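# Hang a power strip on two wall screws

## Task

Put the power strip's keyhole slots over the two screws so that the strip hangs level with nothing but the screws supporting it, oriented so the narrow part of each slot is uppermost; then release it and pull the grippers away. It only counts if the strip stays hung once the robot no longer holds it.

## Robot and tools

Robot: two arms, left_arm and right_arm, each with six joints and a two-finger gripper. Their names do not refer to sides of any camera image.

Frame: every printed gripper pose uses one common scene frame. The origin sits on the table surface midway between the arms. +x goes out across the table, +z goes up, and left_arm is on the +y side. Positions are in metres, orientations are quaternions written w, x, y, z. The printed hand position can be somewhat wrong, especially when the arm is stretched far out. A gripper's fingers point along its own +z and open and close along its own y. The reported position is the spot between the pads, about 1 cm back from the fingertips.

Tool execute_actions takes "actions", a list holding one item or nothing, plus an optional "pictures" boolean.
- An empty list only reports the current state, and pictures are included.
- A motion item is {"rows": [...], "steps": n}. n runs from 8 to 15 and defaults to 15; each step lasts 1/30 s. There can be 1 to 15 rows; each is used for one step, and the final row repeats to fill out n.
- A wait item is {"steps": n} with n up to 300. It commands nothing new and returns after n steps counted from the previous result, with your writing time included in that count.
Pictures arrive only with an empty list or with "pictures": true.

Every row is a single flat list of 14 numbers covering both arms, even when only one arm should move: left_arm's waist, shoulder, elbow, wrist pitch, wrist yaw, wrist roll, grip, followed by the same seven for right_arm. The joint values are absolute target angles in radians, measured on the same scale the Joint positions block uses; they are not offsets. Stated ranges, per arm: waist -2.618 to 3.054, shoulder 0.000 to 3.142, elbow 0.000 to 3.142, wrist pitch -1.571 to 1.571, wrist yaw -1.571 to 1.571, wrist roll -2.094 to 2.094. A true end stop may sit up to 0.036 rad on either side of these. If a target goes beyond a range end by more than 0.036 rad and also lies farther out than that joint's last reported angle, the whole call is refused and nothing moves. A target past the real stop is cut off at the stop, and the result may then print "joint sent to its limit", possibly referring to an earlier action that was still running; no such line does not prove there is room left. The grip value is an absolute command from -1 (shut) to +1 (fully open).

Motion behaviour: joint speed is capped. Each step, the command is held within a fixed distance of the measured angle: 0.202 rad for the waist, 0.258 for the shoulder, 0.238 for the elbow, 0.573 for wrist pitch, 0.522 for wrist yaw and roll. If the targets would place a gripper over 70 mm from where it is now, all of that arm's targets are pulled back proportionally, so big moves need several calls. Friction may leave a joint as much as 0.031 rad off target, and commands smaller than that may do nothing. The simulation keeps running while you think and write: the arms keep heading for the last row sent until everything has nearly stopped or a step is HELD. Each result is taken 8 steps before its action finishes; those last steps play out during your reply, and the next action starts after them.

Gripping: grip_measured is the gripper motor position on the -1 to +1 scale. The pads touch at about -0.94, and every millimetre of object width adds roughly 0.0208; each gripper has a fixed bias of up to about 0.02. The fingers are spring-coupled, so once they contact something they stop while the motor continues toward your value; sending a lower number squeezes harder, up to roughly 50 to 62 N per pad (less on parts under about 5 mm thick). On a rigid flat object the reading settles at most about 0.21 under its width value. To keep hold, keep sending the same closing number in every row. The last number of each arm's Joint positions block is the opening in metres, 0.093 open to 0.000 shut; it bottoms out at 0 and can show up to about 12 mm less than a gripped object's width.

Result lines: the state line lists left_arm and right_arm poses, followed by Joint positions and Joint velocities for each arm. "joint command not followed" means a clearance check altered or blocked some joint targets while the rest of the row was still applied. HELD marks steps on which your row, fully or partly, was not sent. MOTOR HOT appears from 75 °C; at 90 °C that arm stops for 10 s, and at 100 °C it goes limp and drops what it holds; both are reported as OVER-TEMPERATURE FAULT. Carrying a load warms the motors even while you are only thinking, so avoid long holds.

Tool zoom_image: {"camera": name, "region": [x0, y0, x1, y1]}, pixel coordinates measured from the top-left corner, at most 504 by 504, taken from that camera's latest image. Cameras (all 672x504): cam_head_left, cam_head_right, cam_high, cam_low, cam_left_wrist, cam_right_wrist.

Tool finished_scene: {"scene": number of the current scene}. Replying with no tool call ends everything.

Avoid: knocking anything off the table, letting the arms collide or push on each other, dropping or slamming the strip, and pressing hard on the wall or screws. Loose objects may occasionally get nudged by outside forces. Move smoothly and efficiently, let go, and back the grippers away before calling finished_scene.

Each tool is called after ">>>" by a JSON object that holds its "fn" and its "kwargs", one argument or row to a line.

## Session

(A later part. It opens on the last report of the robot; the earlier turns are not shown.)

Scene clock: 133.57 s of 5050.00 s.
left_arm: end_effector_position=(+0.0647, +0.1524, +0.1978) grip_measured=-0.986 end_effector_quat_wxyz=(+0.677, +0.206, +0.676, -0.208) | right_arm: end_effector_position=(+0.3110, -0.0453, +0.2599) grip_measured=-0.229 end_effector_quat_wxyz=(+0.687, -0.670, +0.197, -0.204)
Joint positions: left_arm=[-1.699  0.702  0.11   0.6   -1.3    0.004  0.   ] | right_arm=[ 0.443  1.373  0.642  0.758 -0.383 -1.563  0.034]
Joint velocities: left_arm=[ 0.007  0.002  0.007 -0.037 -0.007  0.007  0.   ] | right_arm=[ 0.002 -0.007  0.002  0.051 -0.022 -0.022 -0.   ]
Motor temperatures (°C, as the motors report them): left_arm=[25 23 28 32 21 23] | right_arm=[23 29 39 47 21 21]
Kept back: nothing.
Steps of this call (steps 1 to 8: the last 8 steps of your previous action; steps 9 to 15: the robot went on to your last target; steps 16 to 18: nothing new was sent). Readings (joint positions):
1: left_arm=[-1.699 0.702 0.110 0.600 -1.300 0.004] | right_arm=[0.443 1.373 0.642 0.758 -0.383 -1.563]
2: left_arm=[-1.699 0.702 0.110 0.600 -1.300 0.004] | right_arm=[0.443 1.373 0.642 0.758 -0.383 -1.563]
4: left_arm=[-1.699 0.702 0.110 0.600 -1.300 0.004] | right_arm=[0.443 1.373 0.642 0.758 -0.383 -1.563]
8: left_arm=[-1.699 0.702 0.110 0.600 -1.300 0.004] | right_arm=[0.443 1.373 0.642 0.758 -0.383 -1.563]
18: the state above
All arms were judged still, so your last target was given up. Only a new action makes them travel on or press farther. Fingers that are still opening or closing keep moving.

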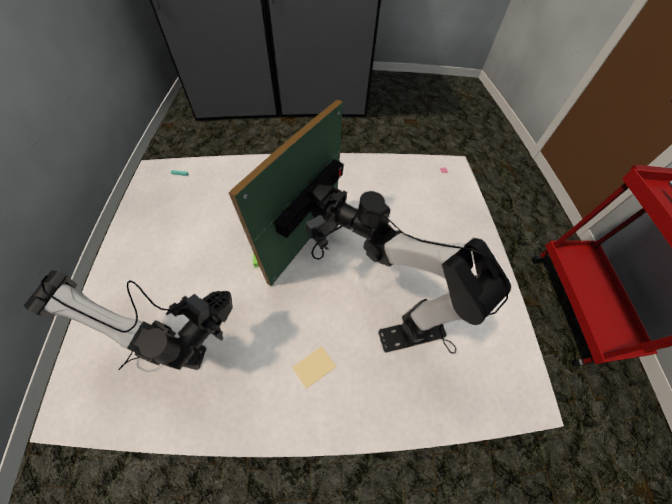

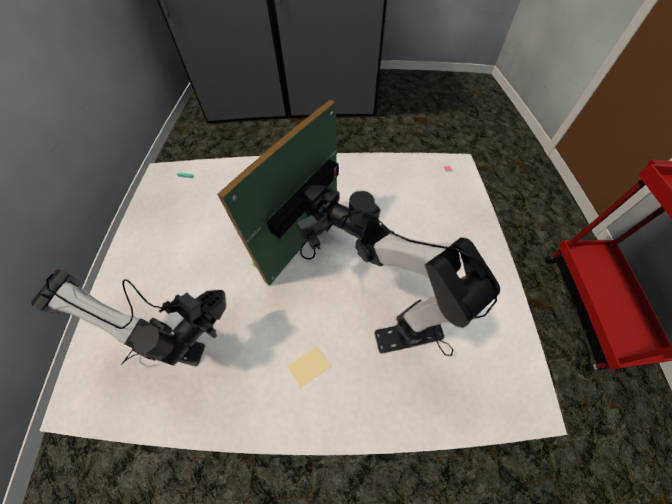

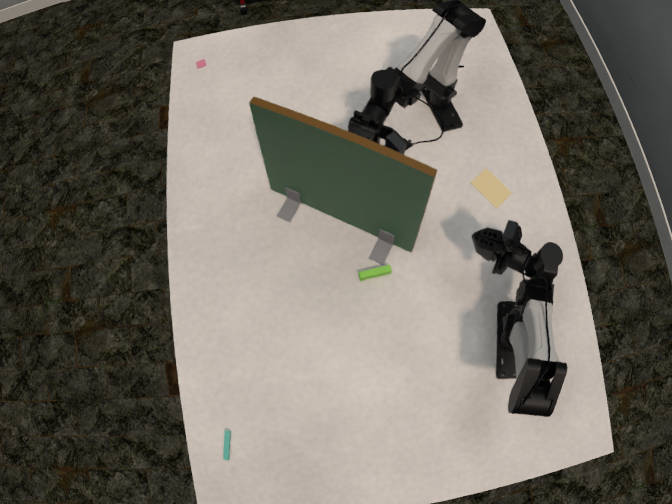

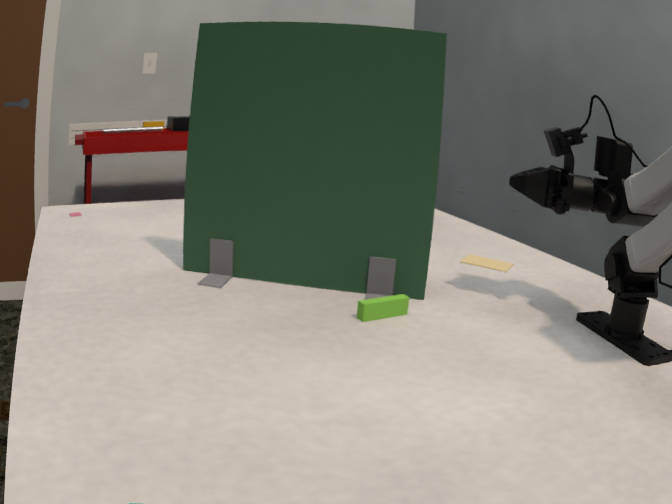

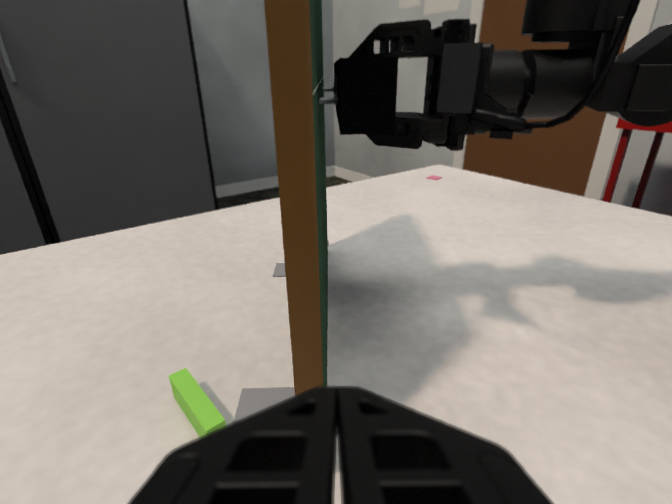

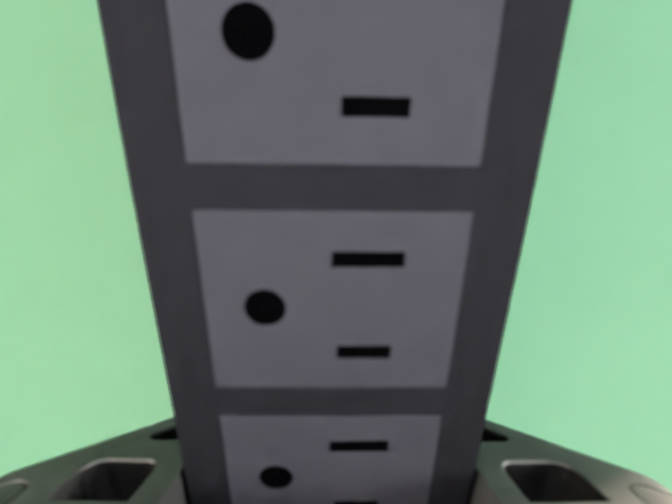

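>>> {"fn": "zoom_image", "kwargs": {
  "camera": "cam_head_left",
  "region": [265, 200, 305, 240]
}}

>>> {"fn": "zoom_image", "kwargs": {
  "camera": "cam_head_left",
  "region": [310, 150, 350, 190]
}}

>>> {"fn": "zoom_image", "kwargs": {
  "camera": "cam_left_wrist",
  "region": [315, 80, 350, 115]
}}

Region (265, 200, 305, 240) of cam_head_left's 672x504 image, scaled by 12.600, with more detail than that image has.

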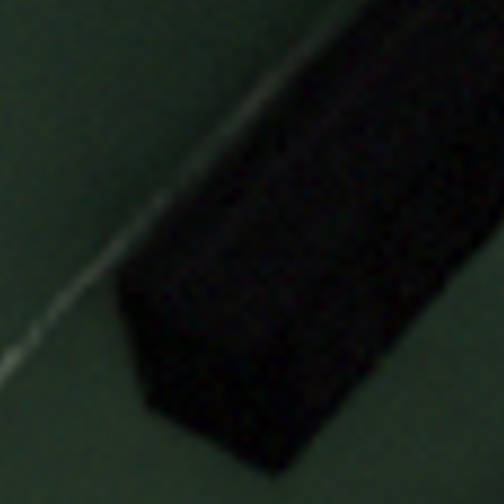

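Region (310, 150, 350, 190) of cam_head_left's 672x504 image, scaled by 12.600, with more detail than that image has.

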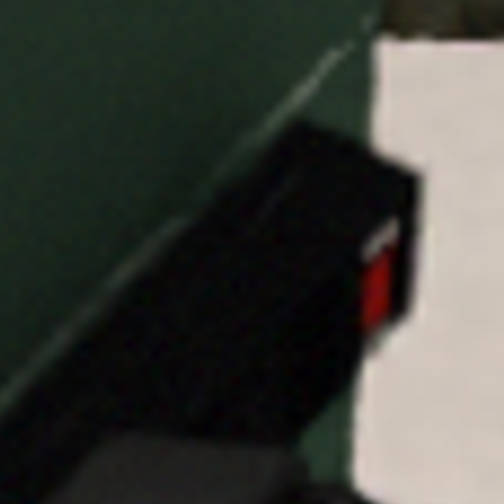

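Region (315, 80, 350, 115) of cam_left_wrist's 672x504 image, scaled by 14.400, with more detail than that image has.

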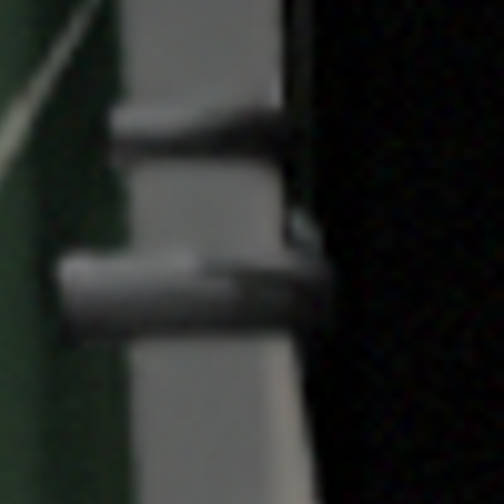

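>>> {"fn": "execute_actions", "kwargs": {
  "actions": [
    {"rows": [[-1.71,0.720,0.090,0.615,-1.310,0,-1,0.450,1.350,0.690,0.925,-0.375,-1.5635,-0.45],[-1.71,0.720,0.090,0.615,-1.310,0,-1,0.446,1.320,0.670,0.918,-0.380,-1.5635,-0.45],[-1.71,0.720,0.090,0.615,-1.310,0,-1,0.446,1.298,0.652,0.918,-0.380,-1.5635,-0.45],[-1.71,0.720,0.090,0.615,-1.310,0,-1,0.446,1.298,0.652,0.918,-0.380,-1.5635,-0.45],[-1.71,0.720,0.090,0.615,-1.310,0,-1,0.446,1.302,0.653,0.918,-0.380,-1.5635,-0.45]], "steps": 12}
  ]
}}

>>> {"fn": "execute_actions", "kwargs": {
  "actions": [
    {"steps": 12}
  ]
}}

Scene clock: 137.27 s of 5050.00 s.
left_arm: end_effector_position=(+0.0647, +0.1524, +0.1978) grip_measured=-0.986 end_effector_quat_wxyz=(+0.677, +0.206, +0.676, -0.208) | right_arm: end_effector_position=(+0.3096, -0.0464, +0.2600) grip_measured=-0.229 end_effector_quat_wxyz=(+0.687, -0.669, +0.197, -0.204)
Joint positions: left_arm=[-1.699  0.702  0.11   0.6   -1.3    0.004  0.   ] | right_arm=[ 0.443  1.365  0.635  0.759 -0.382 -1.563  0.034]
Joint velocities: left_arm=[-0.002 -0.027 -0.017 -0.095 -0.051 -0.051  0.   ] | right_arm=[ 0.002 -0.149 -0.125  0.007  0.037  0.066 -0.   ]
Motor temperatures (°C, as the motors report them): left_arm=[25 23 28 33 21 23] | right_arm=[23 28 40 48 21 21]
Steps of this call (steps 1 to 90: nothing new was sent; then 0.57 s passed at rest; steps 91 to 94: the first 4 steps of this action). Readings (joint positions):
91: left_arm=[-1.699 0.702 0.110 0.600 -1.300 0.004] | right_arm=[0.443 1.373 0.642 0.758 -0.383 -1.563]
92: left_arm=[-1.699 0.702 0.110 0.600 -1.300 0.004] | right_arm=[0.443 1.373 0.641 0.758 -0.383 -1.563]
94: the state above

Scene clock: 137.67 s of 5050.00 s.
left_arm: end_effector_position=(+0.0647, +0.1524, +0.1978) grip_measured=-0.986 end_effector_quat_wxyz=(+0.677, +0.206, +0.676, -0.208) | right_arm: end_effector_position=(+0.3080, -0.0475, +0.2605) grip_measured=-0.229 end_effector_quat_wxyz=(+0.687, -0.669, +0.197, -0.204)
Joint positions: left_arm=[-1.699  0.702  0.11   0.6   -1.3    0.004  0.   ] | right_arm=[ 0.443  1.357  0.629  0.758 -0.382 -1.563  0.034]
Joint velocities: left_arm=[ 0.002 -0.022  0.007 -0.022 -0.037  0.051  0.   ] | right_arm=[-0.007  0.007  0.007  0.022 -0.037 -0.051 -0.   ]
Motor temperatures (°C, as the motors report them): left_arm=[25 23 28 33 21 23] | right_arm=[23 28 40 48 21 21]
Kept back: nothing.
Steps of this call (steps 1 to 8: the last 8 steps of your previous action; steps 9 to 12: the robot went on to your last target). Readings (joint positions):
1: left_arm=[-1.699 0.702 0.110 0.600 -1.300 0.004] | right_arm=[0.443 1.361 0.632 0.759 -0.382 -1.563]
2: left_arm=[-1.699 0.702 0.110 0.600 -1.300 0.004] | right_arm=[0.443 1.358 0.630 0.759 -0.382 -1.563]
4: left_arm=[-1.699 0.702 0.110 0.600 -1.300 0.004] | right_arm=[0.443 1.357 0.629 0.759 -0.382 -1.563]
8: left_arm=[-1.699 0.702 0.110 0.600 -1.300 0.004] | right_arm=[0.443 1.357 0.629 0.758 -0.382 -1.563]
12: the state above

>>> {"fn": "execute_actions", "kwargs": {
  "actions": [
    {"rows": [[-1.71,0.720,0.090,0.615,-1.310,0,-1,0.446,1.312,0.660,0.912,-0.380,-1.5635,-0.45],[-1.71,0.720,0.090,0.615,-1.310,0,-1,0.446,1.322,0.667,0.907,-0.380,-1.5635,-0.45],[-1.71,0.720,0.090,0.615,-1.310,0,-1,0.446,1.332,0.674,0.903,-0.380,-1.5635,-0.45],[-1.71,0.720,0.090,0.615,-1.310,0,-1,0.446,1.340,0.680,0.901,-0.380,-1.5635,-0.45],[-1.71,0.720,0.090,0.615,-1.310,0,-1,0.446,1.345,0.684,0.901,-0.380,-1.5635,-0.45]], "steps": 10}
  ]
}}

>>> {"fn": "execute_actions", "kwargs": {
  "actions": [
    {"steps": 16}
  ]
}}

Scene clock: 138.37 s of 5050.00 s.
left_arm: end_effector_position=(+0.0647, +0.1524, +0.1978) grip_measured=-0.986 end_effector_quat_wxyz=(+0.677, +0.206, +0.676, -0.208) | right_arm: end_effector_position=(+0.3081, -0.0475, +0.2604) grip_measured=-0.229 end_effector_quat_wxyz=(+0.687, -0.669, +0.197, -0.204)
Joint positions: left_arm=[-1.699  0.702  0.11   0.6   -1.3    0.004  0.   ] | right_arm=[ 0.443  1.357  0.629  0.758 -0.382 -1.563  0.034]
Joint velocities: left_arm=[ 0.007  0.017 -0.007 -0.007 -0.066 -0.022  0.   ] | right_arm=[-0.017  0.012  0.002 -0.051 -0.037 -0.081 -0.001]
Motor temperatures (°C, as the motors report them): left_arm=[25 23 28 33 21 23] | right_arm=[23 29 40 48 21 21]
Steps of this call (steps 1 to 15: the robot went on to your last target; steps 16 to 19: nothing new was sent; steps 20 to 21: the first 2 steps of this action). Readings (joint positions):
20: left_arm=[-1.699 0.702 0.110 0.600 -1.300 0.004] | right_arm=[0.443 1.357 0.629 0.758 -0.382 -1.563]
21: the state above

Scene clock: 138.90 s of 5050.00 s.
left_arm: end_effector_position=(+0.0647, +0.1524, +0.1978) grip_measured=-0.986 end_effector_quat_wxyz=(+0.677, +0.206, +0.676, -0.208) | right_arm: end_effector_position=(+0.3081, -0.0475, +0.2577) grip_measured=-0.229 end_effector_quat_wxyz=(+0.684, -0.672, +0.199, -0.202)
Joint positions: left_arm=[-1.699  0.702  0.11   0.6   -1.3    0.004  0.   ] | right_arm=[ 0.443  1.357  0.629  0.746 -0.382 -1.563  0.034]
Joint velocities: left_arm=[-0.002 -0.002 -0.007 -0.022 -0.037 -0.037  0.   ] | right_arm=[-0.007 -0.002 -0.002 -0.007  0.022 -0.037  0.   ]
Motor temperatures (°C, as the motors report them): left_arm=[25 23 28 33 21 23] | right_arm=[23 29 40 48 21 21]
Kept back: nothing.
Steps of this call (steps 1 to 8: the last 8 steps of your previous action; steps 9 to 16: the robot went on to your last target). Readings (joint positions):
1: left_arm=[-1.699 0.702 0.110 0.600 -1.300 0.004] | right_arm=[0.443 1.357 0.629 0.757 -0.382 -1.563]
2: left_arm=[-1.699 0.702 0.110 0.600 -1.300 0.004] | right_arm=[0.443 1.357 0.629 0.756 -0.382 -1.563]
4: left_arm=[-1.699 0.702 0.110 0.600 -1.300 0.004] | right_arm=[0.443 1.357 0.629 0.752 -0.382 -1.563]
8: left_arm=[-1.699 0.702 0.110 0.600 -1.300 0.004] | right_arm=[0.443 1.357 0.629 0.748 -0.382 -1.563]
16: the state above

>>> {"fn": "execute_actions", "kwargs": {
  "actions": [
    {"rows": [[-1.71,0.720,0.090,0.615,-1.310,0,-1,0.446,1.345,0.684,0.912,-0.380,-1.5635,-0.45],[-1.71,0.720,0.090,0.615,-1.310,0,-1,0.446,1.345,0.684,0.920,-0.380,-1.5635,-0.45],[-1.71,0.720,0.090,0.615,-1.310,0,-1,0.446,1.345,0.684,0.9255,-0.380,-1.5635,-0.45]], "steps": 10}
  ]
}}

>>> {"fn": "execute_actions", "kwargs": {
  "actions": [
    {"steps": 18}
  ],
  "pictures": true
}}

>>> {"fn": "zoom_image", "kwargs": {
  "camera": "cam_left_wrist",
  "region": [305, 45, 405, 145]
}}

Scene clock: 139.37 s of 5050.00 s.
left_arm: end_effector_position=(+0.0647, +0.1524, +0.1978) grip_measured=-0.986 end_effector_quat_wxyz=(+0.677, +0.206, +0.676, -0.208) | right_arm: end_effector_position=(+0.3081, -0.0475, +0.2578) grip_measured=-0.229 end_effector_quat_wxyz=(+0.684, -0.672, +0.199, -0.202)
Joint positions: left_arm=[-1.699  0.702  0.11   0.6   -1.3    0.004  0.   ] | right_arm=[ 0.443  1.357  0.629  0.747 -0.382 -1.563  0.034]
Joint velocities: left_arm=[ 0.007 -0.002 -0.002  0.051  0.007  0.037  0.   ] | right_arm=[-0.002  0.002  0.007  0.051 -0.022 -0.022 -0.   ]
Motor temperatures (°C, as the motors report them): left_arm=[25 23 28 33 21 23] | right_arm=[23 29 40 48 21 21]
Steps of this call (steps 1 to 12: the robot went on to your last target; steps 13 to 14: the first 2 steps of this action). Readings (joint positions):
13: left_arm=[-1.699 0.702 0.110 0.600 -1.300 0.004] | right_arm=[0.443 1.357 0.629 0.746 -0.382 -1.563]
14: the state above

Scene clock: 139.97 s of 5050.00 s.
left_arm: end_effector_position=(+0.0647, +0.1524, +0.1978) grip_measured=-0.986 end_effector_quat_wxyz=(+0.677, +0.206, +0.676, -0.208) | right_arm: end_effector_position=(+0.3081, -0.0475, +0.2592) grip_measured=-0.229 end_effector_quat_wxyz=(+0.686, -0.670, +0.198, -0.203)
Joint positions: left_arm=[-1.699  0.702  0.11   0.6   -1.3    0.004  0.   ] | right_arm=[ 0.443  1.357  0.629  0.753 -0.382 -1.563  0.034]
Joint velocities: left_arm=[ 0.027  0.002 -0.002 -0.081 -0.037  0.022  0.   ] | right_arm=[-0.017  0.002  0.012 -0.007 -0.007  0.022 -0.   ]
Motor temperatures (°C, as the motors report them): left_arm=[25 23 28 33 21 23] | right_arm=[23 29 40 49 21 21]
Kept back: nothing.
Steps of this call (steps 1 to 8: the last 8 steps of your previous action; steps 9 to 15: the robot went on to your last target; steps 16 to 18: nothing new was sent). Readings (joint positions):
1: left_arm=[-1.699 0.702 0.110 0.600 -1.300 0.004] | right_arm=[0.443 1.357 0.629 0.747 -0.382 -1.563]
2: left_arm=[-1.699 0.702 0.110 0.600 -1.300 0.004] | right_arm=[0.443 1.357 0.629 0.748 -0.382 -1.563]
4: left_arm=[-1.699 0.702 0.110 0.600 -1.300 0.004] | right_arm=[0.443 1.357 0.629 0.749 -0.382 -1.563]
8: left_arm=[-1.699 0.702 0.110 0.600 -1.300 0.004] | right_arm=[0.443 1.357 0.629 0.752 -0.382 -1.563]
18: the state above
All arms were judged still, so your last target was given up. Only a new action makes them travel on or press farther. Fingers that are still opening or closing keep moving.

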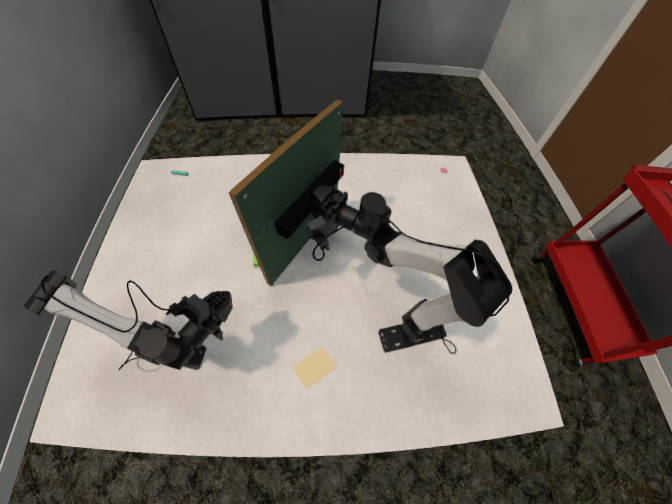

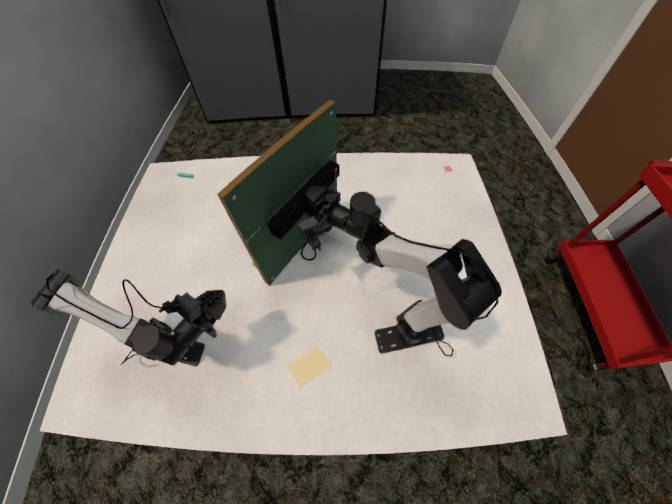

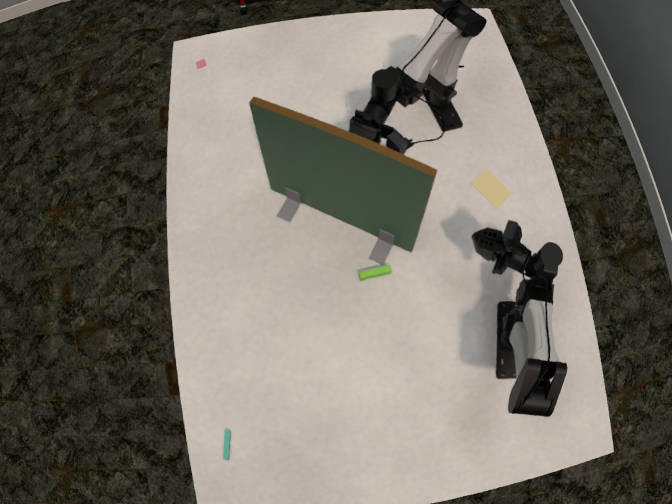

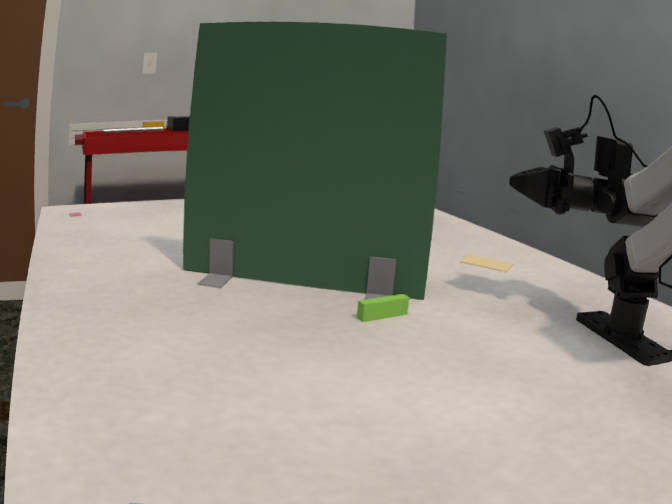

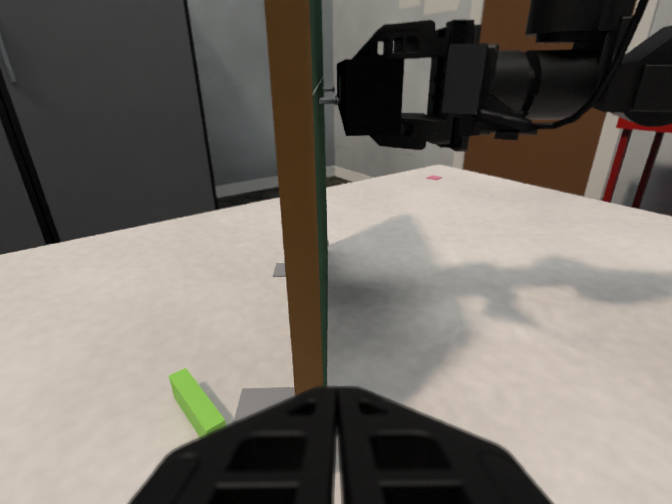

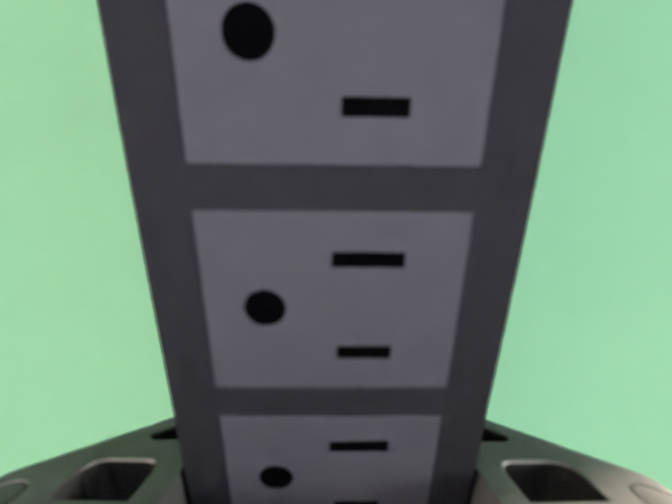

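Region (305, 45, 405, 145) of cam_left_wrist's 672x504 image, scaled by 5.040, with more detail than that image has.

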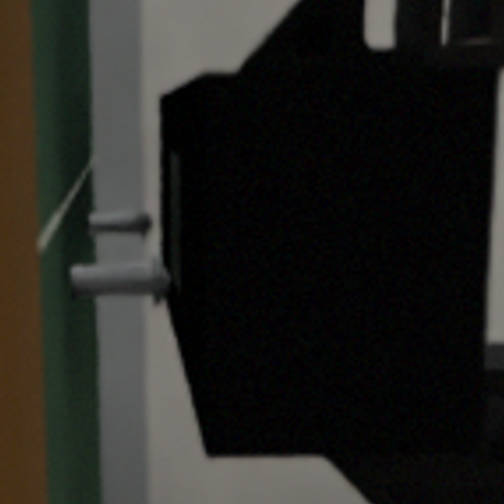

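>>> {"fn": "execute_actions", "kwargs": {
  "actions": [
    {"rows": [[-1.71,0.720,0.090,0.615,-1.310,0,-1,0.452,1.345,0.684,0.918,-0.375,-1.5635,-0.45],[-1.71,0.720,0.090,0.615,-1.310,0,-1,0.453,1.3615,0.700,0.918,-0.373,-1.5635,-0.45],[-1.71,0.720,0.090,0.615,-1.310,0,-1,0.453,1.364,0.7025,0.918,-0.372,-1.5635,-0.45],[-1.71,0.720,0.090,0.615,-1.310,0,-1,0.457,1.369,0.707,0.918,-0.370,-1.5635,-0.45],[-1.71,0.720,0.090,0.615,-1.310,0,-1,0.457,1.374,0.7115,0.918,-0.368,-1.5635,-0.45],[-1.71,0.720,0.090,0.615,-1.310,0,-1,0.458,1.379,0.716,0.918,-0.366,-1.5635,-0.45],[-1.71,0.720,0.090,0.615,-1.310,0,-1,0.459,1.384,0.7205,0.918,-0.365,-1.5635,-0.45],[-1.71,0.720,0.090,0.615,-1.310,0,-1,0.460,1.389,0.725,0.918,-0.364,-1.5635,-0.45],[-1.71,0.720,0.090,0.615,-1.310,0,-1,0.461,1.393,0.7285,0.918,-0.363,-1.5635,-0.45],[-1.71,0.720,0.090,0.615,-1.310,0,-1,0.461,1.3965,0.7316,0.918,-0.363,-1.5635,-0.45]], "steps": 13}
  ]
}}

>>> {"fn": "execute_actions", "kwargs": {
  "actions": [
    {"steps": 14}
  ]
}}

Scene clock: 141.10 s of 5050.00 s.
left_arm: end_effector_position=(+0.0647, +0.1524, +0.1978) grip_measured=-0.986 end_effector_quat_wxyz=(+0.677, +0.206, +0.676, -0.208) | right_arm: end_effector_position=(+0.3107, -0.0450, +0.2593) grip_measured=-0.229 end_effector_quat_wxyz=(+0.686, -0.671, +0.198, -0.203)
Joint positions: left_arm=[-1.699  0.702  0.11   0.6   -1.3    0.004  0.   ] | right_arm=[ 0.444  1.372  0.643  0.753 -0.381 -1.562  0.034]
Joint velocities: left_arm=[-0.012  0.007 -0.012  0.037 -0.022  0.007  0.   ] | right_arm=[-0.007 -0.002 -0.012 -0.051  0.081 -0.007 -0.001]
Motor temperatures (°C, as the motors report them): left_arm=[25 23 28 33 21 23] | right_arm=[23 29 40 49 21 21]
Steps of this call (steps 1 to 29: nothing new was sent; steps 30 to 34: the first 5 steps of this action). Readings (joint positions):
30: left_arm=[-1.699 0.702 0.110 0.600 -1.300 0.004] | right_arm=[0.443 1.357 0.629 0.753 -0.382 -1.563]
31: left_arm=[-1.699 0.702 0.110 0.600 -1.300 0.004] | right_arm=[0.443 1.359 0.631 0.753 -0.382 -1.563]
33: left_arm=[-1.699 0.702 0.110 0.600 -1.300 0.004] | right_arm=[0.444 1.370 0.641 0.753 -0.382 -1.563]
34: the state above

Scene clock: 141.57 s of 5050.00 s.
left_arm: end_effector_position=(+0.0647, +0.1524, +0.1978) grip_measured=-0.986 end_effector_quat_wxyz=(+0.677, +0.206, +0.676, -0.208) | right_arm: end_effector_position=(+0.3109, -0.0448, +0.2595) grip_measured=-0.229 end_effector_quat_wxyz=(+0.685, -0.671, +0.198, -0.202)
Joint positions: left_arm=[-1.699  0.702  0.11   0.6   -1.3    0.004  0.   ] | right_arm=[ 0.444  1.372  0.645  0.75  -0.381 -1.562  0.034]
Joint velocities: left_arm=[-0.012 -0.002  0.012  0.007 -0.022  0.066  0.   ] | right_arm=[-0.002 -0.007 -0.017 -0.066 -0.037 -0.037  0.   ]
Motor temperatures (°C, as the motors report them): left_arm=[25 23 28 33 21 23] | right_arm=[23 29 40 49 21 21]
Kept back: nothing.
Steps of this call (steps 1 to 8: the last 8 steps of your previous action; steps 9 to 14: the robot went on to your last target). Readings (joint positions):
1: left_arm=[-1.699 0.702 0.110 0.600 -1.300 0.004] | right_arm=[0.444 1.372 0.643 0.753 -0.381 -1.562]
2: left_arm=[-1.699 0.702 0.110 0.600 -1.300 0.004] | right_arm=[0.444 1.372 0.643 0.753 -0.381 -1.562]
4: left_arm=[-1.699 0.702 0.110 0.600 -1.300 0.004] | right_arm=[0.444 1.372 0.644 0.751 -0.381 -1.562]
8: left_arm=[-1.699 0.702 0.110 0.600 -1.300 0.004] | right_arm=[0.444 1.372 0.645 0.750 -0.381 -1.562]
14: the state above

>>> {"fn": "execute_actions", "kwargs": {
  "actions": [
    {"rows": [[-1.71,0.720,0.090,0.615,-1.310,0,-1,0.452,1.390,0.724,0.916,-0.372,-1.5635,-0.45],[-1.71,0.720,0.090,0.615,-1.310,0,-1,0.445,1.384,0.718,0.914,-0.380,-1.5635,-0.45],[-1.71,0.720,0.090,0.615,-1.310,0,-1,0.440,1.384,0.718,0.914,-0.385,-1.5635,-0.45],[-1.71,0.720,0.090,0.615,-1.310,0,-1,0.437,1.384,0.718,0.914,-0.387,-1.5635,-0.45],[-1.71,0.720,0.090,0.615,-1.310,0,-1,0.435,1.384,0.718,0.914,-0.388,-1.5635,-0.45],[-1.71,0.720,0.090,0.615,-1.310,0,-1,0.434,1.384,0.718,0.914,-0.389,-1.5635,-0.45],[-1.71,0.720,0.090,0.615,-1.310,0,-1,0.433,1.384,0.718,0.914,-0.390,-1.5635,-0.45],[-1.71,0.720,0.090,0.615,-1.310,0,-1,0.432,1.384,0.718,0.914,-0.391,-1.5635,-0.45],[-1.71,0.720,0.090,0.615,-1.310,0,-1,0.431,1.384,0.718,0.914,-0.392,-1.5635,-0.45],[-1.71,0.720,0.090,0.615,-1.310,0,-1,0.430,1.384,0.718,0.914,-0.393,-1.5635,-0.45],[-1.71,0.720,0.090,0.615,-1.310,0,-1,0.429,1.385,0.719,0.914,-0.394,-1.5635,-0.45],[-1.71,0.720,0.090,0.615,-1.310,0,-1,0.428,1.385,0.719,0.914,-0.395,-1.5635,-0.45],[-1.71,0.720,0.090,0.615,-1.310,0,-1,0.427,1.386,0.720,0.914,-0.396,-1.5635,-0.45],[-1.71,0.720,0.090,0.615,-1.310,0,-1,0.426,1.386,0.720,0.914,-0.397,-1.5635,-0.45],[-1.71,0.720,0.090,0.615,-1.310,0,-1,0.425,1.387,0.721,0.914,-0.398,-1.5635,-0.45]], "steps": 15}
  ]
}}

>>> {"fn": "execute_actions", "kwargs": {
  "actions": [
    {"steps": 14}
  ]
}}

Scene clock: 145.73 s of 5050.00 s.
left_arm: end_effector_position=(+0.0647, +0.1524, +0.1978) grip_measured=-0.986 end_effector_quat_wxyz=(+0.677, +0.206, +0.676, -0.208) | right_arm: end_effector_position=(+0.3109, -0.0452, +0.2595) grip_measured=-0.229 end_effector_quat_wxyz=(+0.686, -0.671, +0.197, -0.201)
Joint positions: left_arm=[-1.699  0.702  0.11   0.6   -1.3    0.004  0.   ] | right_arm=[ 0.441  1.372  0.645  0.75  -0.388 -1.562  0.034]
Joint velocities: left_arm=[-0.017 -0.012 -0.027 -0.051  0.022  0.007  0.   ] | right_arm=[-0.007  0.007 -0.002 -0.022 -0.022 -0.051 -0.   ]
Motor temperatures (°C, as the motors report them): left_arm=[25 23 28 33 21 23] | right_arm=[23 28 42 50 21 21]
Steps of this call (steps 1 to 15: the robot went on to your last target; steps 16 to 90: nothing new was sent; then 0.93 s passed at rest; steps 91 to 97: the first 7 steps of this action). Readings (joint positions):
91: left_arm=[-1.699 0.702 0.110 0.600 -1.300 0.004] | right_arm=[0.444 1.372 0.645 0.750 -0.382 -1.562]
92: left_arm=[-1.699 0.702 0.110 0.600 -1.300 0.004] | right_arm=[0.443 1.372 0.645 0.750 -0.383 -1.562]
94: left_arm=[-1.699 0.702 0.110 0.600 -1.300 0.004] | right_arm=[0.442 1.372 0.645 0.750 -0.387 -1.562]
97: the state above

Scene clock: 146.20 s of 5050.00 s.
left_arm: end_effector_position=(+0.0647, +0.1524, +0.1978) grip_measured=-0.986 end_effector_quat_wxyz=(+0.677, +0.206, +0.676, -0.208) | right_arm: end_effector_position=(+0.3111, -0.0453, +0.2591) grip_measured=-0.229 end_effector_quat_wxyz=(+0.686, -0.672, +0.195, -0.199)
Joint positions: left_arm=[-1.699  0.702  0.11   0.6   -1.3    0.004  0.   ] | right_arm=[ 0.437  1.375  0.645  0.753 -0.397 -1.562  0.034]
Joint velocities: left_arm=[ 0.012 -0.022 -0.002 -0.007  0.051  0.037  0.   ] | right_arm=[ 0.002 -0.012 -0.002  0.037 -0.051  0.037  0.   ]
Motor temperatures (°C, as the motors report them): left_arm=[25 23 28 33 21 23] | right_arm=[23 28 42 50 21 21]
Kept back: nothing.
Steps of this call (steps 1 to 8: the last 8 steps of your previous action; steps 9 to 14: the robot went on to your last target). Readings (joint positions):
1: left_arm=[-1.699 0.702 0.110 0.600 -1.300 0.004] | right_arm=[0.441 1.372 0.645 0.750 -0.389 -1.562]
2: left_arm=[-1.699 0.702 0.110 0.600 -1.300 0.004] | right_arm=[0.441 1.372 0.645 0.750 -0.389 -1.562]
4: left_arm=[-1.699 0.702 0.110 0.600 -1.300 0.004] | right_arm=[0.440 1.373 0.645 0.750 -0.390 -1.562]
8: left_arm=[-1.699 0.702 0.110 0.600 -1.300 0.004] | right_arm=[0.438 1.374 0.645 0.752 -0.396 -1.562]
14: the state above

>>> {"fn": "execute_actions", "kwargs": {
  "actions": [
    {"rows": [[-1.71,0.720,0.090,0.615,-1.310,0,-1,0.432,1.350,0.690,0.917,-0.397,-1.5635,-0.45],[-1.71,0.720,0.090,0.615,-1.310,0,-1,0.438,1.320,0.670,0.917,-0.394,-1.5635,-0.45],[-1.71,0.720,0.090,0.615,-1.310,0,-1,0.443,1.298,0.652,0.917,-0.390,-1.5635,-0.45],[-1.71,0.720,0.090,0.615,-1.310,0,-1,0.447,1.298,0.652,0.917,-0.384,-1.5635,-0.45],[-1.71,0.720,0.090,0.615,-1.310,0,-1,0.451,1.302,0.654,0.917,-0.378,-1.5635,-0.45],[-1.71,0.720,0.090,0.615,-1.310,0,-1,0.454,1.302,0.654,0.917,-0.372,-1.5635,-0.45],[-1.71,0.720,0.090,0.615,-1.310,0,-1,0.456,1.302,0.654,0.917,-0.367,-1.5635,-0.45],[-1.71,0.720,0.090,0.615,-1.310,0,-1,0.4575,1.302,0.654,0.917,-0.3635,-1.5635,-0.45],[-1.71,0.720,0.090,0.615,-1.310,0,-1,0.4575,1.302,0.654,0.917,-0.3635,-1.5635,-0.45],[-1.71,0.720,0.090,0.615,-1.310,0,-1,0.4575,1.315,0.662,0.917,-0.3635,-1.5635,-0.45],[-1.71,0.720,0.090,0.615,-1.310,0,-1,0.4575,1.328,0.672,0.917,-0.3635,-1.5635,-0.45],[-1.71,0.720,0.090,0.615,-1.310,0,-1,0.4575,1.340,0.680,0.917,-0.3635,-1.5635,-0.45],[-1.71,0.720,0.090,0.615,-1.310,0,-1,0.4575,1.344,0.684,0.917,-0.3635,-1.5635,-0.45]], "steps": 15}
  ]
}}

>>> {"fn": "execute_actions", "kwargs": {
  "actions": [
    {"steps": 14}
  ]
}}

Scene clock: 147.87 s of 5050.00 s.
left_arm: end_effector_position=(+0.0647, +0.1524, +0.1978) grip_measured=-0.986 end_effector_quat_wxyz=(+0.677, +0.206, +0.676, -0.208) | right_arm: end_effector_position=(+0.3070, -0.0468, +0.2598) grip_measured=-0.229 end_effector_quat_wxyz=(+0.687, -0.670, +0.195, -0.201)
Joint positions: left_arm=[-1.699  0.702  0.11   0.6   -1.3    0.004  0.   ] | right_arm=[ 0.443  1.356  0.63   0.753 -0.39  -1.562  0.034]
Joint velocities: left_arm=[-0.012 -0.002  0.007  0.081 -0.022 -0.022  0.   ] | right_arm=[ 0.066  0.017 -0.022  0.037  0.081 -0.037 -0.   ]
Motor temperatures (°C, as the motors report them): left_arm=[25 23 28 33 21 23] | right_arm=[23 28 42 50 21 21]
Steps of this call (steps 1 to 15: the robot went on to your last target; steps 16 to 43: nothing new was sent; steps 44 to 50: the first 7 steps of this action). Readings (joint positions):
44: left_arm=[-1.699 0.702 0.110 0.600 -1.300 0.004] | right_arm=[0.437 1.375 0.645 0.753 -0.397 -1.562]
45: left_arm=[-1.699 0.702 0.110 0.600 -1.300 0.004] | right_arm=[0.437 1.372 0.643 0.753 -0.397 -1.562]
47: left_arm=[-1.699 0.702 0.110 0.600 -1.300 0.004] | right_arm=[0.438 1.363 0.635 0.753 -0.395 -1.562]
50: the state above

Scene clock: 148.33 s of 5050.00 s.
left_arm: end_effector_position=(+0.0647, +0.1524, +0.1978) grip_measured=-0.986 end_effector_quat_wxyz=(+0.677, +0.206, +0.676, -0.208) | right_arm: end_effector_position=(+0.3067, -0.0457, +0.2598) grip_measured=-0.229 end_effector_quat_wxyz=(+0.687, -0.670, +0.197, -0.203)
Joint positions: left_arm=[-1.699  0.702  0.11   0.6   -1.3    0.004  0.   ] | right_arm=[ 0.45   1.356  0.63   0.753 -0.376 -1.562  0.034]
Joint velocities: left_arm=[-0.017 -0.002 -0.012 -0.007  0.066  0.022  0.   ] | right_arm=[ 0.012 -0.017 -0.002  0.037 -0.066  0.081  0.   ]
Motor temperatures (°C, as the motors report them): left_arm=[25 23 28 33 21 23] | right_arm=[23 28 42 50 21 21]
Kept back: nothing.
Steps of this call (steps 1 to 8: the last 8 steps of your previous action; steps 9 to 14: the robot went on to your last target). Readings (joint positions):
1: left_arm=[-1.699 0.702 0.110 0.600 -1.300 0.004] | right_arm=[0.445 1.356 0.630 0.753 -0.387 -1.562]
2: left_arm=[-1.699 0.702 0.110 0.600 -1.300 0.004] | right_arm=[0.447 1.356 0.630 0.753 -0.385 -1.562]
4: left_arm=[-1.699 0.702 0.110 0.600 -1.300 0.004] | right_arm=[0.450 1.356 0.630 0.753 -0.383 -1.562]
8: left_arm=[-1.699 0.702 0.110 0.600 -1.300 0.004] | right_arm=[0.450 1.356 0.630 0.753 -0.379 -1.562]
14: the state above

>>> {"fn": "execute_actions", "kwargs": {
  "actions": [
    {"rows": [[-1.71,0.720,0.090,0.615,-1.310,0,-1,0.459,1.3605,0.6985,0.917,-0.3635,-1.5635,-0.45],[-1.71,0.720,0.090,0.615,-1.310,0,-1,0.460,1.363,0.701,0.917,-0.3635,-1.5635,-0.45],[-1.71,0.720,0.090,0.615,-1.310,0,-1,0.464,1.368,0.706,0.917,-0.362,-1.5635,-0.45],[-1.71,0.720,0.090,0.615,-1.310,0,-1,0.464,1.373,0.7105,0.917,-0.361,-1.5635,-0.45],[-1.71,0.720,0.090,0.615,-1.310,0,-1,0.465,1.378,0.715,0.917,-0.360,-1.5635,-0.45],[-1.71,0.720,0.090,0.615,-1.310,0,-1,0.466,1.383,0.7195,0.917,-0.359,-1.5635,-0.45],[-1.71,0.720,0.090,0.615,-1.310,0,-1,0.467,1.388,0.724,0.917,-0.358,-1.5635,-0.45],[-1.71,0.720,0.090,0.615,-1.310,0,-1,0.468,1.390,0.726,0.917,-0.357,-1.5635,-0.45]], "steps": 12}
  ]
}}

>>> {"fn": "execute_actions", "kwargs": {
  "actions": [
    {"steps": 12}
  ]
}}

Scene clock: 149.40 s of 5050.00 s.
left_arm: end_effector_position=(+0.0647, +0.1524, +0.1978) grip_measured=-0.986 end_effector_quat_wxyz=(+0.677, +0.206, +0.676, -0.208) | right_arm: end_effector_position=(+0.3098, -0.0433, +0.2598) grip_measured=-0.229 end_effector_quat_wxyz=(+0.686, -0.670, +0.198, -0.203)
Joint positions: left_arm=[-1.699  0.702  0.11   0.6   -1.3    0.004  0.   ] | right_arm=[ 0.451  1.372  0.644  0.754 -0.375 -1.562  0.034]
Joint velocities: left_arm=[-0.022 -0.017 -0.007 -0.007  0.007  0.022  0.   ] | right_arm=[-0.002 -0.007  0.007 -0.022  0.022 -0.007  0.001]
Motor temperatures (°C, as the motors report them): left_arm=[25 23 28 33 21 23] | right_arm=[23 28 42 51 21 21]
Steps of this call (steps 1 to 28: the robot went on to your last target; steps 29 to 32: the first 4 steps of this action). Readings (joint positions):
29: left_arm=[-1.699 0.702 0.110 0.600 -1.300 0.004] | right_arm=[0.450 1.358 0.632 0.753 -0.376 -1.562]
30: left_arm=[-1.699 0.702 0.110 0.600 -1.300 0.004] | right_arm=[0.450 1.363 0.636 0.753 -0.376 -1.562]
32: the state above

Scene clock: 149.80 s of 5050.00 s.
left_arm: end_effector_position=(+0.0647, +0.1524, +0.1978) grip_measured=-0.986 end_effector_quat_wxyz=(+0.677, +0.206, +0.676, -0.208) | right_arm: end_effector_position=(+0.3098, -0.0433, +0.2598) grip_measured=-0.229 end_effector_quat_wxyz=(+0.686, -0.670, +0.198, -0.203)
Joint positions: left_arm=[-1.699  0.702  0.11   0.6   -1.3    0.004  0.   ] | right_arm=[ 0.451  1.372  0.644  0.754 -0.375 -1.562  0.034]
Joint velocities: left_arm=[ 0.007 -0.002 -0.002  0.037  0.007  0.007  0.   ] | right_arm=[ 0.007 -0.022  0.002  0.007 -0.037 -0.037  0.   ]
Motor temperatures (°C, as the motors report them): left_arm=[25 23 28 33 21 23] | right_arm=[23 28 43 51 21 21]
Kept back: nothing.
Steps of this call (steps 1 to 8: the last 8 steps of your previous action; steps 9 to 12: the robot went on to your last target). Readings (joint positions):
1: left_arm=[-1.699 0.702 0.110 0.600 -1.300 0.004] | right_arm=[0.451 1.372 0.644 0.754 -0.375 -1.562]
2: left_arm=[-1.699 0.702 0.110 0.600 -1.300 0.004] | right_arm=[0.451 1.372 0.644 0.754 -0.375 -1.562]
4: left_arm=[-1.699 0.702 0.110 0.600 -1.300 0.004] | right_arm=[0.451 1.372 0.644 0.754 -0.375 -1.562]
8: left_arm=[-1.699 0.702 0.110 0.600 -1.300 0.004] | right_arm=[0.451 1.372 0.644 0.754 -0.375 -1.562]
12: the state above

>>> {"fn": "execute_actions", "kwargs": {
  "actions": [
    {"rows": [[-1.71,0.720,0.090,0.615,-1.310,0,-1,0.469,1.386,0.721,0.914,-0.365,-1.5635,-0.45],[-1.71,0.720,0.090,0.615,-1.310,0,-1,0.470,1.382,0.717,0.911,-0.373,-1.5635,-0.45],[-1.71,0.720,0.090,0.615,-1.310,0,-1,0.471,1.382,0.717,0.908,-0.380,-1.5635,-0.45],[-1.71,0.720,0.090,0.615,-1.310,0,-1,0.472,1.382,0.717,0.906,-0.386,-1.5635,-0.45],[-1.71,0.720,0.090,0.615,-1.310,0,-1,0.473,1.382,0.717,0.905,-0.391,-1.5635,-0.45],[-1.71,0.720,0.090,0.615,-1.310,0,-1,0.474,1.382,0.717,0.905,-0.395,-1.5635,-0.45],[-1.71,0.720,0.090,0.615,-1.310,0,-1,0.475,1.382,0.717,0.905,-0.398,-1.5635,-0.45],[-1.71,0.720,0.090,0.615,-1.310,0,-1,0.476,1.382,0.717,0.905,-0.400,-1.5635,-0.45]], "steps": 12}
  ]
}}

>>> {"fn": "execute_actions", "kwargs": {
  "actions": [
    {"steps": 12}
  ]
}}

Scene clock: 154.43 s of 5050.00 s.
left_arm: end_effector_position=(+0.0647, +0.1524, +0.1978) grip_measured=-0.986 end_effector_quat_wxyz=(+0.677, +0.206, +0.676, -0.208) | right_arm: end_effector_position=(+0.3098, -0.0433, +0.2597) grip_measured=-0.229 end_effector_quat_wxyz=(+0.686, -0.670, +0.198, -0.202)
Joint positions: left_arm=[-1.699  0.702  0.11   0.6   -1.3    0.004  0.   ] | right_arm=[ 0.451  1.372  0.644  0.754 -0.375 -1.562  0.034]
Joint velocities: left_arm=[ 0.012 -0.002 -0.002  0.007 -0.066  0.095  0.   ] | right_arm=[ 0.007  0.012 -0.027 -0.051  0.037  0.037 -0.   ]
Motor temperatures (°C, as the motors report them): left_arm=[25 23 28 33 21 23] | right_arm=[23 28 44 52 21 21]
Steps of this call (steps 1 to 15: the robot went on to your last target; steps 16 to 90: nothing new was sent; then 1.50 s passed at rest; steps 91 to 94: the first 4 steps of this action). Readings (joint positions):
91: left_arm=[-1.699 0.702 0.110 0.600 -1.300 0.004] | right_arm=[0.451 1.372 0.644 0.754 -0.375 -1.562]
92: left_arm=[-1.699 0.702 0.110 0.600 -1.300 0.004] | right_arm=[0.451 1.372 0.644 0.754 -0.375 -1.562]
94: the state above

Scene clock: 154.83 s of 5050.00 s.
left_arm: end_effector_position=(+0.0647, +0.1524, +0.1978) grip_measured=-0.986 end_effector_quat_wxyz=(+0.677, +0.206, +0.676, -0.208) | right_arm: end_effector_position=(+0.3097, -0.0432, +0.2597) grip_measured=-0.229 end_effector_quat_wxyz=(+0.686, -0.670, +0.197, -0.202)
Joint positions: left_arm=[-1.699  0.702  0.11   0.6   -1.3    0.004  0.   ] | right_arm=[ 0.451  1.372  0.644  0.754 -0.376 -1.562  0.034]
Joint velocities: left_arm=[-0.007  0.002  0.002  0.037 -0.007  0.022  0.   ] | right_arm=[-0.007 -0.017  0.002 -0.007  0.066  0.037 -0.001]
Motor temperatures (°C, as the motors report them): left_arm=[25 23 28 33 21 23] | right_arm=[23 28 44 52 21 21]
Kept back: nothing.
Steps of this call (steps 1 to 8: the last 8 steps of your previous action; steps 9 to 12: the robot went on to your last target). Readings (joint positions):
1: left_arm=[-1.699 0.702 0.110 0.600 -1.300 0.004] | right_arm=[0.451 1.372 0.644 0.754 -0.376 -1.562]
2: left_arm=[-1.699 0.702 0.110 0.600 -1.300 0.004] | right_arm=[0.451 1.372 0.644 0.754 -0.376 -1.562]
4: left_arm=[-1.699 0.702 0.110 0.600 -1.300 0.004] | right_arm=[0.451 1.372 0.644 0.754 -0.376 -1.562]
8: left_arm=[-1.699 0.702 0.110 0.600 -1.300 0.004] | right_arm=[0.451 1.372 0.644 0.754 -0.376 -1.562]
12: the state above

>>> {"fn": "execute_actions", "kwargs": {
  "actions": [
    {"rows": [[-1.71,0.720,0.090,0.615,-1.310,0,-1,0.462,1.350,0.690,0.915,-0.385,-1.5635,-0.45],[-1.71,0.720,0.090,0.615,-1.310,0,-1,0.456,1.320,0.670,0.915,-0.376,-1.5635,-0.45],[-1.71,0.720,0.090,0.615,-1.310,0,-1,0.456,1.297,0.651,0.915,-0.374,-1.5635,-0.45],[-1.71,0.720,0.090,0.615,-1.310,0,-1,0.458,1.297,0.651,0.912,-0.370,-1.5635,-0.45],[-1.71,0.720,0.090,0.615,-1.310,0,-1,0.461,1.300,0.652,0.908,-0.365,-1.5635,-0.45],[-1.71,0.720,0.090,0.615,-1.310,0,-1,0.465,1.300,0.652,0.904,-0.361,-1.5635,-0.45],[-1.71,0.720,0.090,0.615,-1.310,0,-1,0.4635,1.300,0.652,0.906,-0.3585,-1.5635,-0.45],[-1.71,0.720,0.090,0.615,-1.310,0,-1,0.4635,1.300,0.652,0.906,-0.3585,-1.5635,-0.45],[-1.71,0.720,0.090,0.615,-1.310,0,-1,0.4635,1.300,0.652,0.906,-0.3585,-1.5635,-0.45],[-1.71,0.720,0.090,0.615,-1.310,0,-1,0.4635,1.315,0.662,0.906,-0.3585,-1.5635,-0.45],[-1.71,0.720,0.090,0.615,-1.310,0,-1,0.4635,1.328,0.672,0.906,-0.3585,-1.5635,-0.45],[-1.71,0.720,0.090,0.615,-1.310,0,-1,0.4635,1.338,0.679,0.906,-0.3585,-1.5635,-0.45],[-1.71,0.720,0.090,0.615,-1.310,0,-1,0.4635,1.342,0.682,0.906,-0.3585,-1.5635,-0.45]], "steps": 15}
  ]
}}

>>> {"fn": "execute_actions", "kwargs": {
  "actions": [
    {"steps": 14}
  ]
}}

Scene clock: 156.13 s of 5050.00 s.
left_arm: end_effector_position=(+0.0647, +0.1524, +0.1978) grip_measured=-0.986 end_effector_quat_wxyz=(+0.677, +0.206, +0.676, -0.208) | right_arm: end_effector_position=(+0.3063, -0.0455, +0.2593) grip_measured=-0.229 end_effector_quat_wxyz=(+0.686, -0.670, +0.198, -0.203)
Joint positions: left_arm=[-1.699  0.702  0.11   0.6   -1.3    0.004  0.   ] | right_arm=[ 0.453  1.355  0.628  0.752 -0.372 -1.562  0.034]
Joint velocities: left_arm=[-0.007 -0.017  0.007 -0.051  0.022  0.007  0.   ] | right_arm=[ 0.027 -0.002 -0.017  0.022  0.007 -0.037 -0.   ]
Motor temperatures (°C, as the motors report them): left_arm=[25 23 28 33 21 23] | right_arm=[23 28 44 52 21 21]
Steps of this call (steps 1 to 15: the robot went on to your last target; steps 16 to 32: nothing new was sent; steps 33 to 39: the first 7 steps of this action). Readings (joint positions):
33: left_arm=[-1.699 0.702 0.110 0.600 -1.300 0.004] | right_arm=[0.451 1.372 0.644 0.754 -0.376 -1.562]
34: left_arm=[-1.699 0.702 0.110 0.600 -1.300 0.004] | right_arm=[0.451 1.371 0.643 0.754 -0.375 -1.562]
36: left_arm=[-1.699 0.702 0.110 0.600 -1.300 0.004] | right_arm=[0.451 1.364 0.636 0.754 -0.374 -1.562]
39: the state above

Scene clock: 156.60 s of 5050.00 s.
left_arm: end_effector_position=(+0.0647, +0.1524, +0.1978) grip_measured=-0.986 end_effector_quat_wxyz=(+0.677, +0.206, +0.676, -0.208) | right_arm: end_effector_position=(+0.3057, -0.0449, +0.2589) grip_measured=-0.229 end_effector_quat_wxyz=(+0.686, -0.671, +0.198, -0.202)
Joint positions: left_arm=[-1.699  0.702  0.11   0.6   -1.3    0.004  0.   ] | right_arm=[ 0.455  1.355  0.628  0.751 -0.371 -1.562  0.034]
Joint velocities: left_arm=[ 0.007  0.002 -0.002 -0.007 -0.037  0.066  0.   ] | right_arm=[ 0.007  0.002 -0.022 -0.095 -0.022 -0.022 -0.   ]
Motor temperatures (°C, as the motors report them): left_arm=[25 23 28 33 21 23] | right_arm=[23 28 44 52 21 21]
Kept back: nothing.
Steps of this call (steps 1 to 8: the last 8 steps of your previous action; steps 9 to 14: the robot went on to your last target). Readings (joint positions):
1: left_arm=[-1.699 0.702 0.110 0.600 -1.300 0.004] | right_arm=[0.453 1.355 0.628 0.752 -0.372 -1.562]
2: left_arm=[-1.699 0.702 0.110 0.600 -1.300 0.004] | right_arm=[0.455 1.355 0.628 0.752 -0.372 -1.562]
4: left_arm=[-1.699 0.702 0.110 0.600 -1.300 0.004] | right_arm=[0.455 1.355 0.628 0.751 -0.372 -1.562]
8: left_arm=[-1.699 0.702 0.110 0.600 -1.300 0.004] | right_arm=[0.455 1.355 0.628 0.751 -0.371 -1.562]
14: the state above

>>> {"fn": "execute_actions", "kwargs": {
  "actions": [
    {"rows": [[-1.71,0.720,0.090,0.615,-1.310,0,-1,0.465,1.3595,0.6975,0.915,-0.3585,-1.5635,-0.45],[-1.71,0.720,0.090,0.615,-1.310,0,-1,0.466,1.362,0.700,0.915,-0.3585,-1.5635,-0.45],[-1.71,0.720,0.090,0.615,-1.310,0,-1,0.469,1.367,0.705,0.915,-0.357,-1.5635,-0.45],[-1.71,0.720,0.090,0.615,-1.310,0,-1,0.469,1.372,0.7095,0.915,-0.356,-1.5635,-0.45],[-1.71,0.720,0.090,0.615,-1.310,0,-1,0.470,1.377,0.714,0.915,-0.355,-1.5635,-0.45],[-1.71,0.720,0.090,0.615,-1.310,0,-1,0.471,1.382,0.7185,0.915,-0.354,-1.5635,-0.45],[-1.71,0.720,0.090,0.615,-1.310,0,-1,0.472,1.387,0.723,0.915,-0.353,-1.5635,-0.45],[-1.71,0.720,0.090,0.615,-1.310,0,-1,0.473,1.391,0.7265,0.915,-0.352,-1.5635,-0.45]], "steps": 12}
  ]
}}

>>> {"fn": "execute_actions", "kwargs": {
  "actions": [
    {"steps": 12}
  ]
}}

Scene clock: 157.57 s of 5050.00 s.
left_arm: end_effector_position=(+0.0647, +0.1524, +0.1978) grip_measured=-0.986 end_effector_quat_wxyz=(+0.677, +0.206, +0.676, -0.208) | right_arm: end_effector_position=(+0.3091, -0.0417, +0.2590) grip_measured=-0.229 end_effector_quat_wxyz=(+0.685, -0.671, +0.198, -0.202)
Joint positions: left_arm=[-1.699  0.702  0.11   0.6   -1.3    0.004  0.   ] | right_arm=[ 0.458  1.374  0.645  0.751 -0.369 -1.562  0.034]
Joint velocities: left_arm=[ 0.012 -0.012  0.002  0.007 -0.051  0.022  0.   ] | right_arm=[ 0.037  0.178  0.129 -0.022  0.007 -0.007  0.   ]
Motor temperatures (°C, as the motors report them): left_arm=[25 23 28 33 21 23] | right_arm=[23 28 44 52 21 21]
Steps of this call (steps 1 to 15: the robot went on to your last target; steps 16 to 25: nothing new was sent; steps 26 to 29: the first 4 steps of this action). Readings (joint positions):
26: left_arm=[-1.699 0.702 0.110 0.600 -1.300 0.004] | right_arm=[0.455 1.357 0.630 0.751 -0.370 -1.562]
27: left_arm=[-1.699 0.702 0.110 0.600 -1.300 0.004] | right_arm=[0.456 1.362 0.634 0.751 -0.370 -1.562]
29: the state above

Scene clock: 157.97 s of 5050.00 s.
left_arm: end_effector_position=(+0.0647, +0.1524, +0.1978) grip_measured=-0.986 end_effector_quat_wxyz=(+0.677, +0.206, +0.676, -0.208) | right_arm: end_effector_position=(+0.3133, -0.0355, +0.2586) grip_measured=-0.229 end_effector_quat_wxyz=(+0.684, -0.673, +0.198, -0.200)
Joint positions: left_arm=[-1.699  0.702  0.11   0.6   -1.3    0.004  0.   ] | right_arm=[ 0.465  1.404  0.671  0.751 -0.365 -1.562  0.034]
Joint velocities: left_arm=[-0.017 -0.002  0.017 -0.037 -0.066 -0.051  0.   ] | right_arm=[-0.007  0.002 -0.012 -0.007 -0.066 -0.007  0.   ]
Motor temperatures (°C, as the motors report them): left_arm=[25 23 28 33 21 23] | right_arm=[23 28 44 52 21 21]
Kept back: nothing.
Steps of this call (steps 1 to 8: the last 8 steps of your previous action; steps 9 to 12: the robot went on to your last target). Readings (joint positions):
1: left_arm=[-1.699 0.702 0.110 0.600 -1.300 0.004] | right_arm=[0.459 1.380 0.650 0.751 -0.368 -1.562]
2: left_arm=[-1.699 0.702 0.110 0.600 -1.300 0.004] | right_arm=[0.460 1.386 0.655 0.751 -0.368 -1.562]
4: left_arm=[-1.699 0.702 0.110 0.600 -1.300 0.004] | right_arm=[0.463 1.396 0.664 0.751 -0.366 -1.562]
8: left_arm=[-1.699 0.702 0.110 0.600 -1.300 0.004] | right_arm=[0.465 1.404 0.671 0.751 -0.365 -1.562]
12: the state above


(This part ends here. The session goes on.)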